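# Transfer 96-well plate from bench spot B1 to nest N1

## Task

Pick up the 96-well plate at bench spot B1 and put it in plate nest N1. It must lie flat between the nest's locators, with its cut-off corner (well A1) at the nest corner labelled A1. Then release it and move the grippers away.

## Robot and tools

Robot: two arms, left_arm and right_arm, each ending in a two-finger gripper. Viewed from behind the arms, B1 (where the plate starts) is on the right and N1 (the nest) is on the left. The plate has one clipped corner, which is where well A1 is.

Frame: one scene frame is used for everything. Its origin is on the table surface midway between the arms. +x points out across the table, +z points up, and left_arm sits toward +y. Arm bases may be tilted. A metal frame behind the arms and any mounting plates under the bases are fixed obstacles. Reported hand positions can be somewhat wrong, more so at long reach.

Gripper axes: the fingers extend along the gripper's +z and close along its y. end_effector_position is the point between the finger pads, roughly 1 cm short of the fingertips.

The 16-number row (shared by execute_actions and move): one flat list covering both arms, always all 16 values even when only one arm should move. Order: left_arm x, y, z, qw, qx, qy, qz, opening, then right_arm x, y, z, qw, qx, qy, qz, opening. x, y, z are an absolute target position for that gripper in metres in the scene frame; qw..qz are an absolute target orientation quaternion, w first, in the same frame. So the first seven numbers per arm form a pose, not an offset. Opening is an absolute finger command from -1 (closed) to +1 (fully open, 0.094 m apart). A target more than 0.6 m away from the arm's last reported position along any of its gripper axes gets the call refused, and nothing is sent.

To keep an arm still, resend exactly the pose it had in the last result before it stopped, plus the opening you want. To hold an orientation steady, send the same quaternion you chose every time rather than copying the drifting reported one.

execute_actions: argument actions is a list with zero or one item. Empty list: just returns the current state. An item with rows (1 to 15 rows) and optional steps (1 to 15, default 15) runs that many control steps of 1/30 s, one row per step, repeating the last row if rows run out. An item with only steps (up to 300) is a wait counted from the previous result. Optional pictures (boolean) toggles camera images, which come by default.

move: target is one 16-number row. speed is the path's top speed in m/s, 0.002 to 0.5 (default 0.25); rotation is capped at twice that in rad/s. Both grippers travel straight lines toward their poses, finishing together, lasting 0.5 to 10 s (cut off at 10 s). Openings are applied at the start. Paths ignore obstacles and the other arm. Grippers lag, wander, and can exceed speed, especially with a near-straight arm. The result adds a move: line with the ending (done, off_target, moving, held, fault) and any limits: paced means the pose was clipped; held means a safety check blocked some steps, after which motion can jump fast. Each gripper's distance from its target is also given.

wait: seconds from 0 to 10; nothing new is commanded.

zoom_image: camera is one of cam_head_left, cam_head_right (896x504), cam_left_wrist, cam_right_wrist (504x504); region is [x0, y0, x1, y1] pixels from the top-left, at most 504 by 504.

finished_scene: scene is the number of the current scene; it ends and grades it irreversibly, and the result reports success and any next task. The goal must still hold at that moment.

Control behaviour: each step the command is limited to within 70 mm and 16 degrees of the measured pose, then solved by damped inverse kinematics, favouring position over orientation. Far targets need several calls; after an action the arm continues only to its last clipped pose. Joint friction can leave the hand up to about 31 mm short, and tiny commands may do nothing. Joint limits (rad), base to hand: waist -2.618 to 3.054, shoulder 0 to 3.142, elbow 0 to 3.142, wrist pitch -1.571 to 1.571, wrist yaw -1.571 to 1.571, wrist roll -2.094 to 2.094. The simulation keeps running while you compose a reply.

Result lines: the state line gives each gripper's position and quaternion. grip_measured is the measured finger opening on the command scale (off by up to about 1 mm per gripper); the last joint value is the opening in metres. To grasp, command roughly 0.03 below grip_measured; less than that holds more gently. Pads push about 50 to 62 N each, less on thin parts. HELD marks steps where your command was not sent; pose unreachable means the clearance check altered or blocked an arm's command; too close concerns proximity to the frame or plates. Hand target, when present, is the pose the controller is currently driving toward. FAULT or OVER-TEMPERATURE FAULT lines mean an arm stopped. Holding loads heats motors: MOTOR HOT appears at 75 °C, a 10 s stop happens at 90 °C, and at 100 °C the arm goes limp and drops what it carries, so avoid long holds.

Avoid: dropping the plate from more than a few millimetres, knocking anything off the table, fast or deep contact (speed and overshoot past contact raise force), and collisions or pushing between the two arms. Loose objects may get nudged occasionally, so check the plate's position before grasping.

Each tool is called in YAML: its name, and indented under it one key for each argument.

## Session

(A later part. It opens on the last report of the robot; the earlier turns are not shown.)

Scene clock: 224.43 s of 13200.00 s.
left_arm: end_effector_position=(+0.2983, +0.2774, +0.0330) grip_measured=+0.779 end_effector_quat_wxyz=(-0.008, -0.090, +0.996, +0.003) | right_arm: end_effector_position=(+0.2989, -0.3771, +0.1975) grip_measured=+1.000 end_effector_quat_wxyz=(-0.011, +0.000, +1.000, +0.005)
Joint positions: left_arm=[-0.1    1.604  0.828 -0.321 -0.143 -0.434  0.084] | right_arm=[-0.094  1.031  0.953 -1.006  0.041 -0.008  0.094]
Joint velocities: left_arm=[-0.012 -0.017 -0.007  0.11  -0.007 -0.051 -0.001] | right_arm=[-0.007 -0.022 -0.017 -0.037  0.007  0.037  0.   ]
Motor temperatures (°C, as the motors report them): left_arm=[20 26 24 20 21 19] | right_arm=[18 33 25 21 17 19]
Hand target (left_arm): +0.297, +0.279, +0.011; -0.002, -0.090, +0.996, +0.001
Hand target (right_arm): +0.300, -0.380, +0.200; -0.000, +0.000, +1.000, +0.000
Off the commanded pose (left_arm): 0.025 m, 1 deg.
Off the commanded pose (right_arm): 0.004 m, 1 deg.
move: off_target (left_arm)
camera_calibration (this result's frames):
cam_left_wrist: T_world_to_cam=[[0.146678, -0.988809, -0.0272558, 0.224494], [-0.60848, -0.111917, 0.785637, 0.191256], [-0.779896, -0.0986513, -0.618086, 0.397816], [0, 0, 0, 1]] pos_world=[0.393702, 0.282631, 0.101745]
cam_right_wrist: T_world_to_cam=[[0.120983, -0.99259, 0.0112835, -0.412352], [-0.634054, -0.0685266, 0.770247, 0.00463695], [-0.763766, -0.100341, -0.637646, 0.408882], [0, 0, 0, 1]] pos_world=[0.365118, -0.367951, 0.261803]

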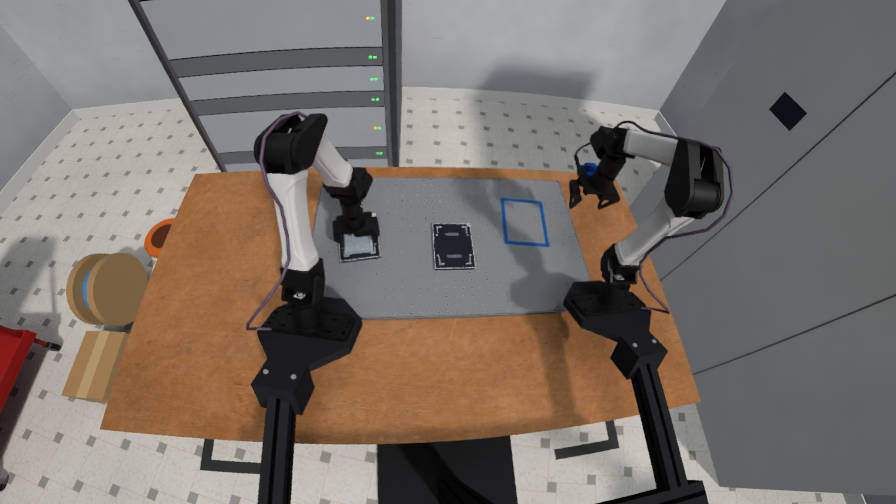

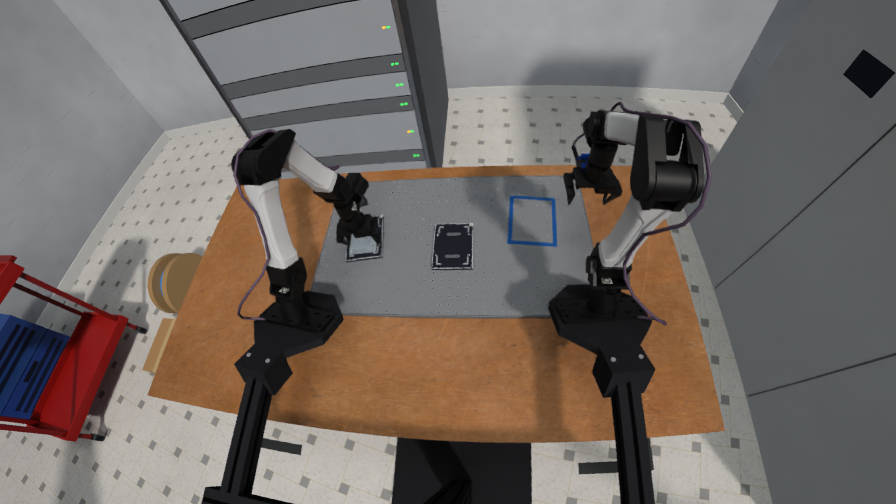

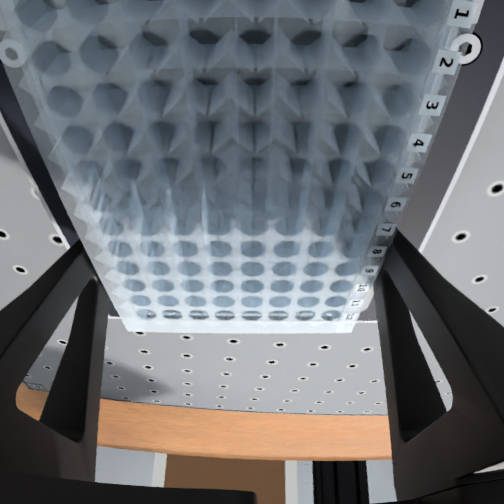

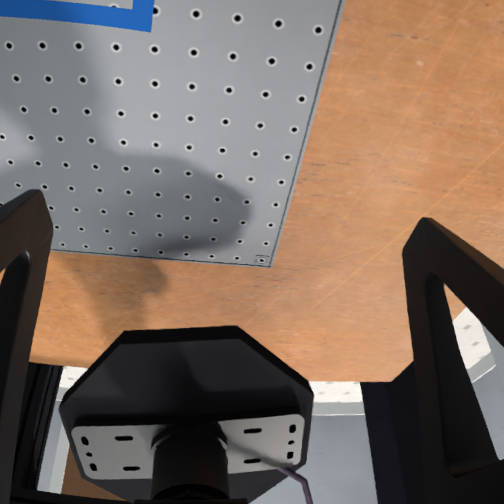

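move:
  target: [0.2983,0.2774,0.034,-0.008,-0.09,0.996,0.003,1,0.3,-0.38,0.2,0,0,1,0,1]

move:
  target: [0.30,0.33,0.16,0,-0.09,0.9959,0,1,0.3,-0.38,0.2,0,0,1,0,1]
  speed: 0.06

zoom_image:
  camera: "cam_head_left"
  region: [310, 190, 410, 280]

zoom_image:
  camera: "cam_head_right"
  region: [320, 190, 420, 280]

Scene clock: 228.97 s of 13200.00 s.
left_arm: end_effector_position=(+0.2987, +0.2775, +0.0340) grip_measured=+1.000 end_effector_quat_wxyz=(-0.007, -0.090, +0.996, +0.003) | right_arm: end_effector_position=(+0.2989, -0.3771, +0.1975) grip_measured=+1.000 end_effector_quat_wxyz=(-0.011, +0.000, +1.000, +0.005)
Joint positions: left_arm=[-0.1    1.6    0.828 -0.323 -0.143 -0.434  0.094] | right_arm=[-0.094  1.031  0.953 -1.006  0.041 -0.008  0.094]
Joint velocities: left_arm=[ 0.012  0.007  0.002  0.022 -0.037  0.037  0.   ] | right_arm=[-0.022  0.002 -0.002 -0.066  0.022 -0.022  0.   ]
Motor temperatures (°C, as the motors report them): left_arm=[20 26 24 21 21 19] | right_arm=[18 33 25 21 17 19]
Hand target (left_arm): +0.298, +0.277, +0.034; -0.008, -0.090, +0.996, +0.003
Hand target (right_arm): +0.300, -0.380, +0.200; -0.000, +0.000, +1.000, +0.000
Off the commanded pose (left_arm): 0.000 m, 0 deg.
Off the commanded pose (right_arm): 0.004 m, 1 deg.
After step 90, 0.83 s passed at rest.
move: done
camera_calibration (this result's frames):
cam_left_wrist: T_world_to_cam=[[0.146933, -0.988787, -0.0266705, 0.224425], [-0.609605, -0.111755, 0.784788, 0.19102], [-0.778969, -0.0990528, -0.61919, 0.398574], [0, 0, 0, 1]] pos_world=[0.393948, 0.282735, 0.102868]
cam_right_wrist: T_world_to_cam=[[0.120983, -0.99259, 0.0112835, -0.412352], [-0.634054, -0.0685266, 0.770247, 0.00463695], [-0.763766, -0.100341, -0.637646, 0.408882], [0, 0, 0, 1]] pos_world=[0.365118, -0.367951, 0.261803]

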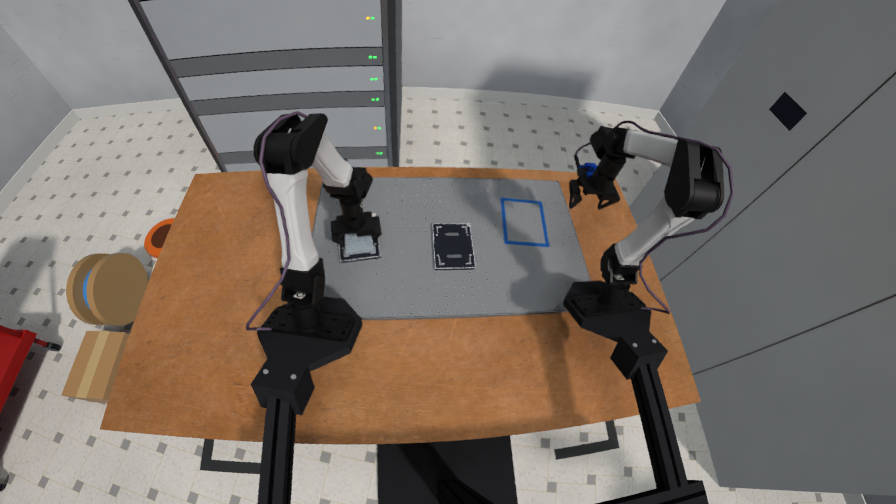

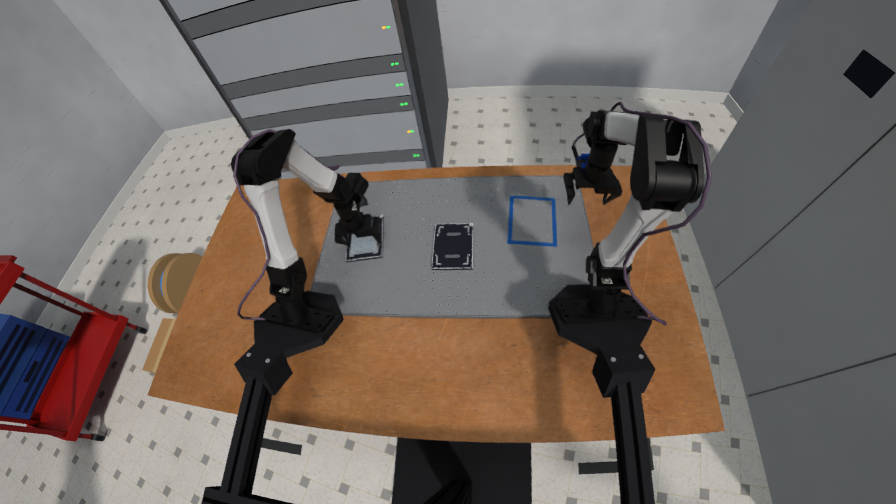

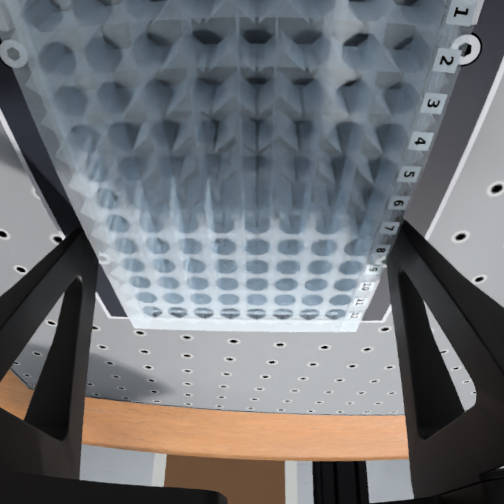

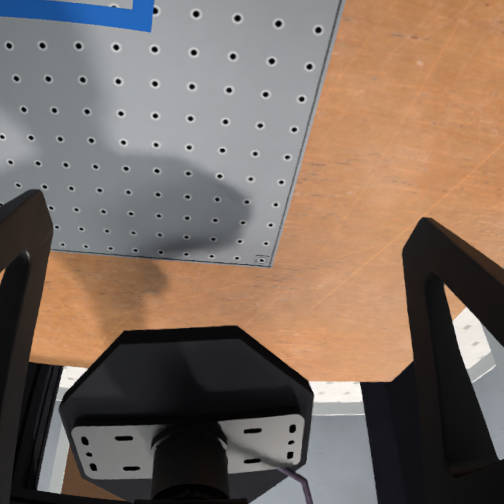

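Scene clock: 231.73 s of 13200.00 s.
left_arm: end_effector_position=(+0.2979, +0.3291, +0.1542) grip_measured=+1.000 end_effector_quat_wxyz=(-0.004, -0.090, +0.996, +0.002) | right_arm: end_effector_position=(+0.2989, -0.3771, +0.1975) grip_measured=+1.000 end_effector_quat_wxyz=(-0.011, +0.000, +1.000, +0.005)
Joint positions: left_arm=[ 0.053  1.19   0.927 -0.812 -0.072 -0.296  0.094] | right_arm=[-0.094  1.031  0.953 -1.006  0.041 -0.008  0.094]
Joint velocities: left_arm=[ 0.002 -0.002  0.007  0.081 -0.081  0.007  0.   ] | right_arm=[ 0.007 -0.012  0.012 -0.037 -0.022 -0.022  0.   ]
Motor temperatures (°C, as the motors report them): left_arm=[20 26 24 21 21 19] | right_arm=[18 33 25 21 17 19]
Hand target (left_arm): +0.301, +0.331, +0.161; +0.001, -0.090, +0.996, -0.001
Hand target (right_arm): +0.300, -0.380, +0.200; -0.000, +0.000, +1.000, +0.000
Off the commanded pose (left_arm): 0.006 m, 1 deg.
Off the commanded pose (right_arm): 0.004 m, 1 deg.
move: done
camera_calibration (this result's frames):
cam_left_wrist: T_world_to_cam=[[0.146414, -0.988898, -0.025365, 0.278767], [-0.614594, -0.111028, 0.780991, 0.103836], [-0.775137, -0.0987589, -0.624027, 0.477026], [0, 0, 0, 1]] pos_world=[0.392762, 0.334312, 0.223653]
cam_right_wrist: T_world_to_cam=[[0.120983, -0.99259, 0.0112835, -0.412352], [-0.634054, -0.0685266, 0.770247, 0.00463695], [-0.763766, -0.100341, -0.637646, 0.408882], [0, 0, 0, 1]] pos_world=[0.365118, -0.367951, 0.261803]

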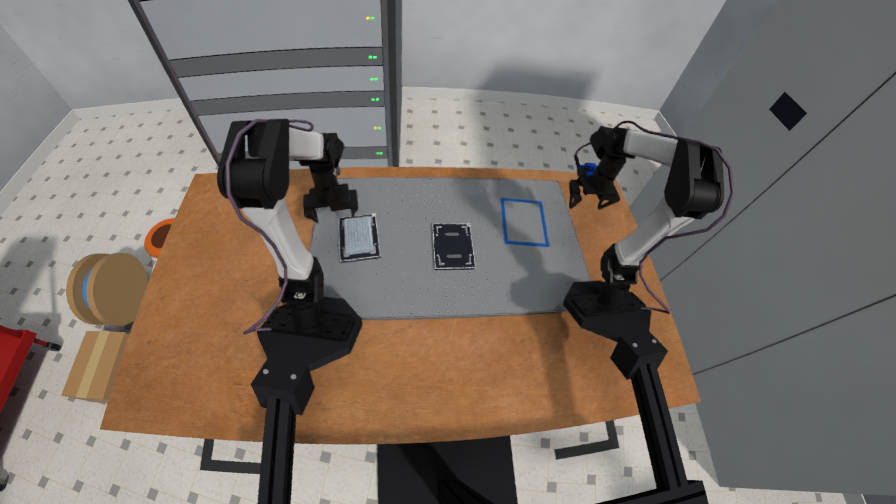

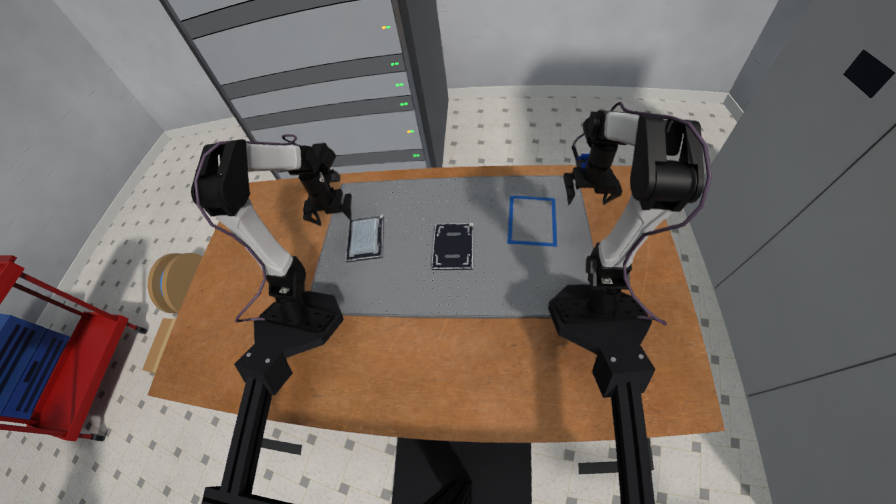

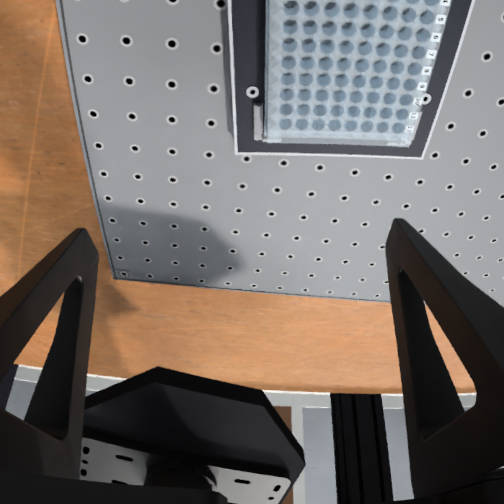

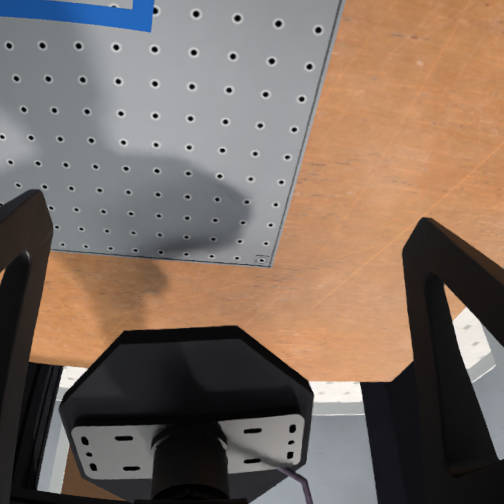

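Region (310, 190, 410, 280) of cam_head_left's 896x504 image, scaled by 5.040, with more detail than that image has; it fills the top 454 rows of this view, and the rest is white.

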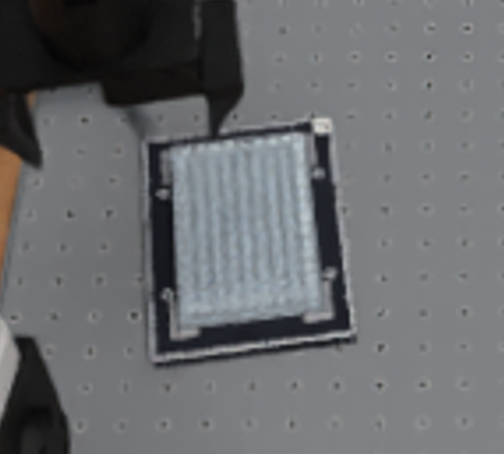

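Region (320, 190, 420, 280) of cam_head_right's 896x504 image, scaled by 5.040, with more detail than that image has; it fills the top 454 rows of this view, and the rest is white.

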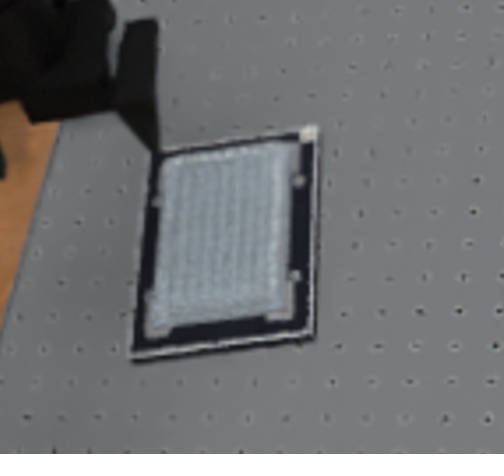

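finished_scene:
  scene: 1

The scene is finished: the task was done.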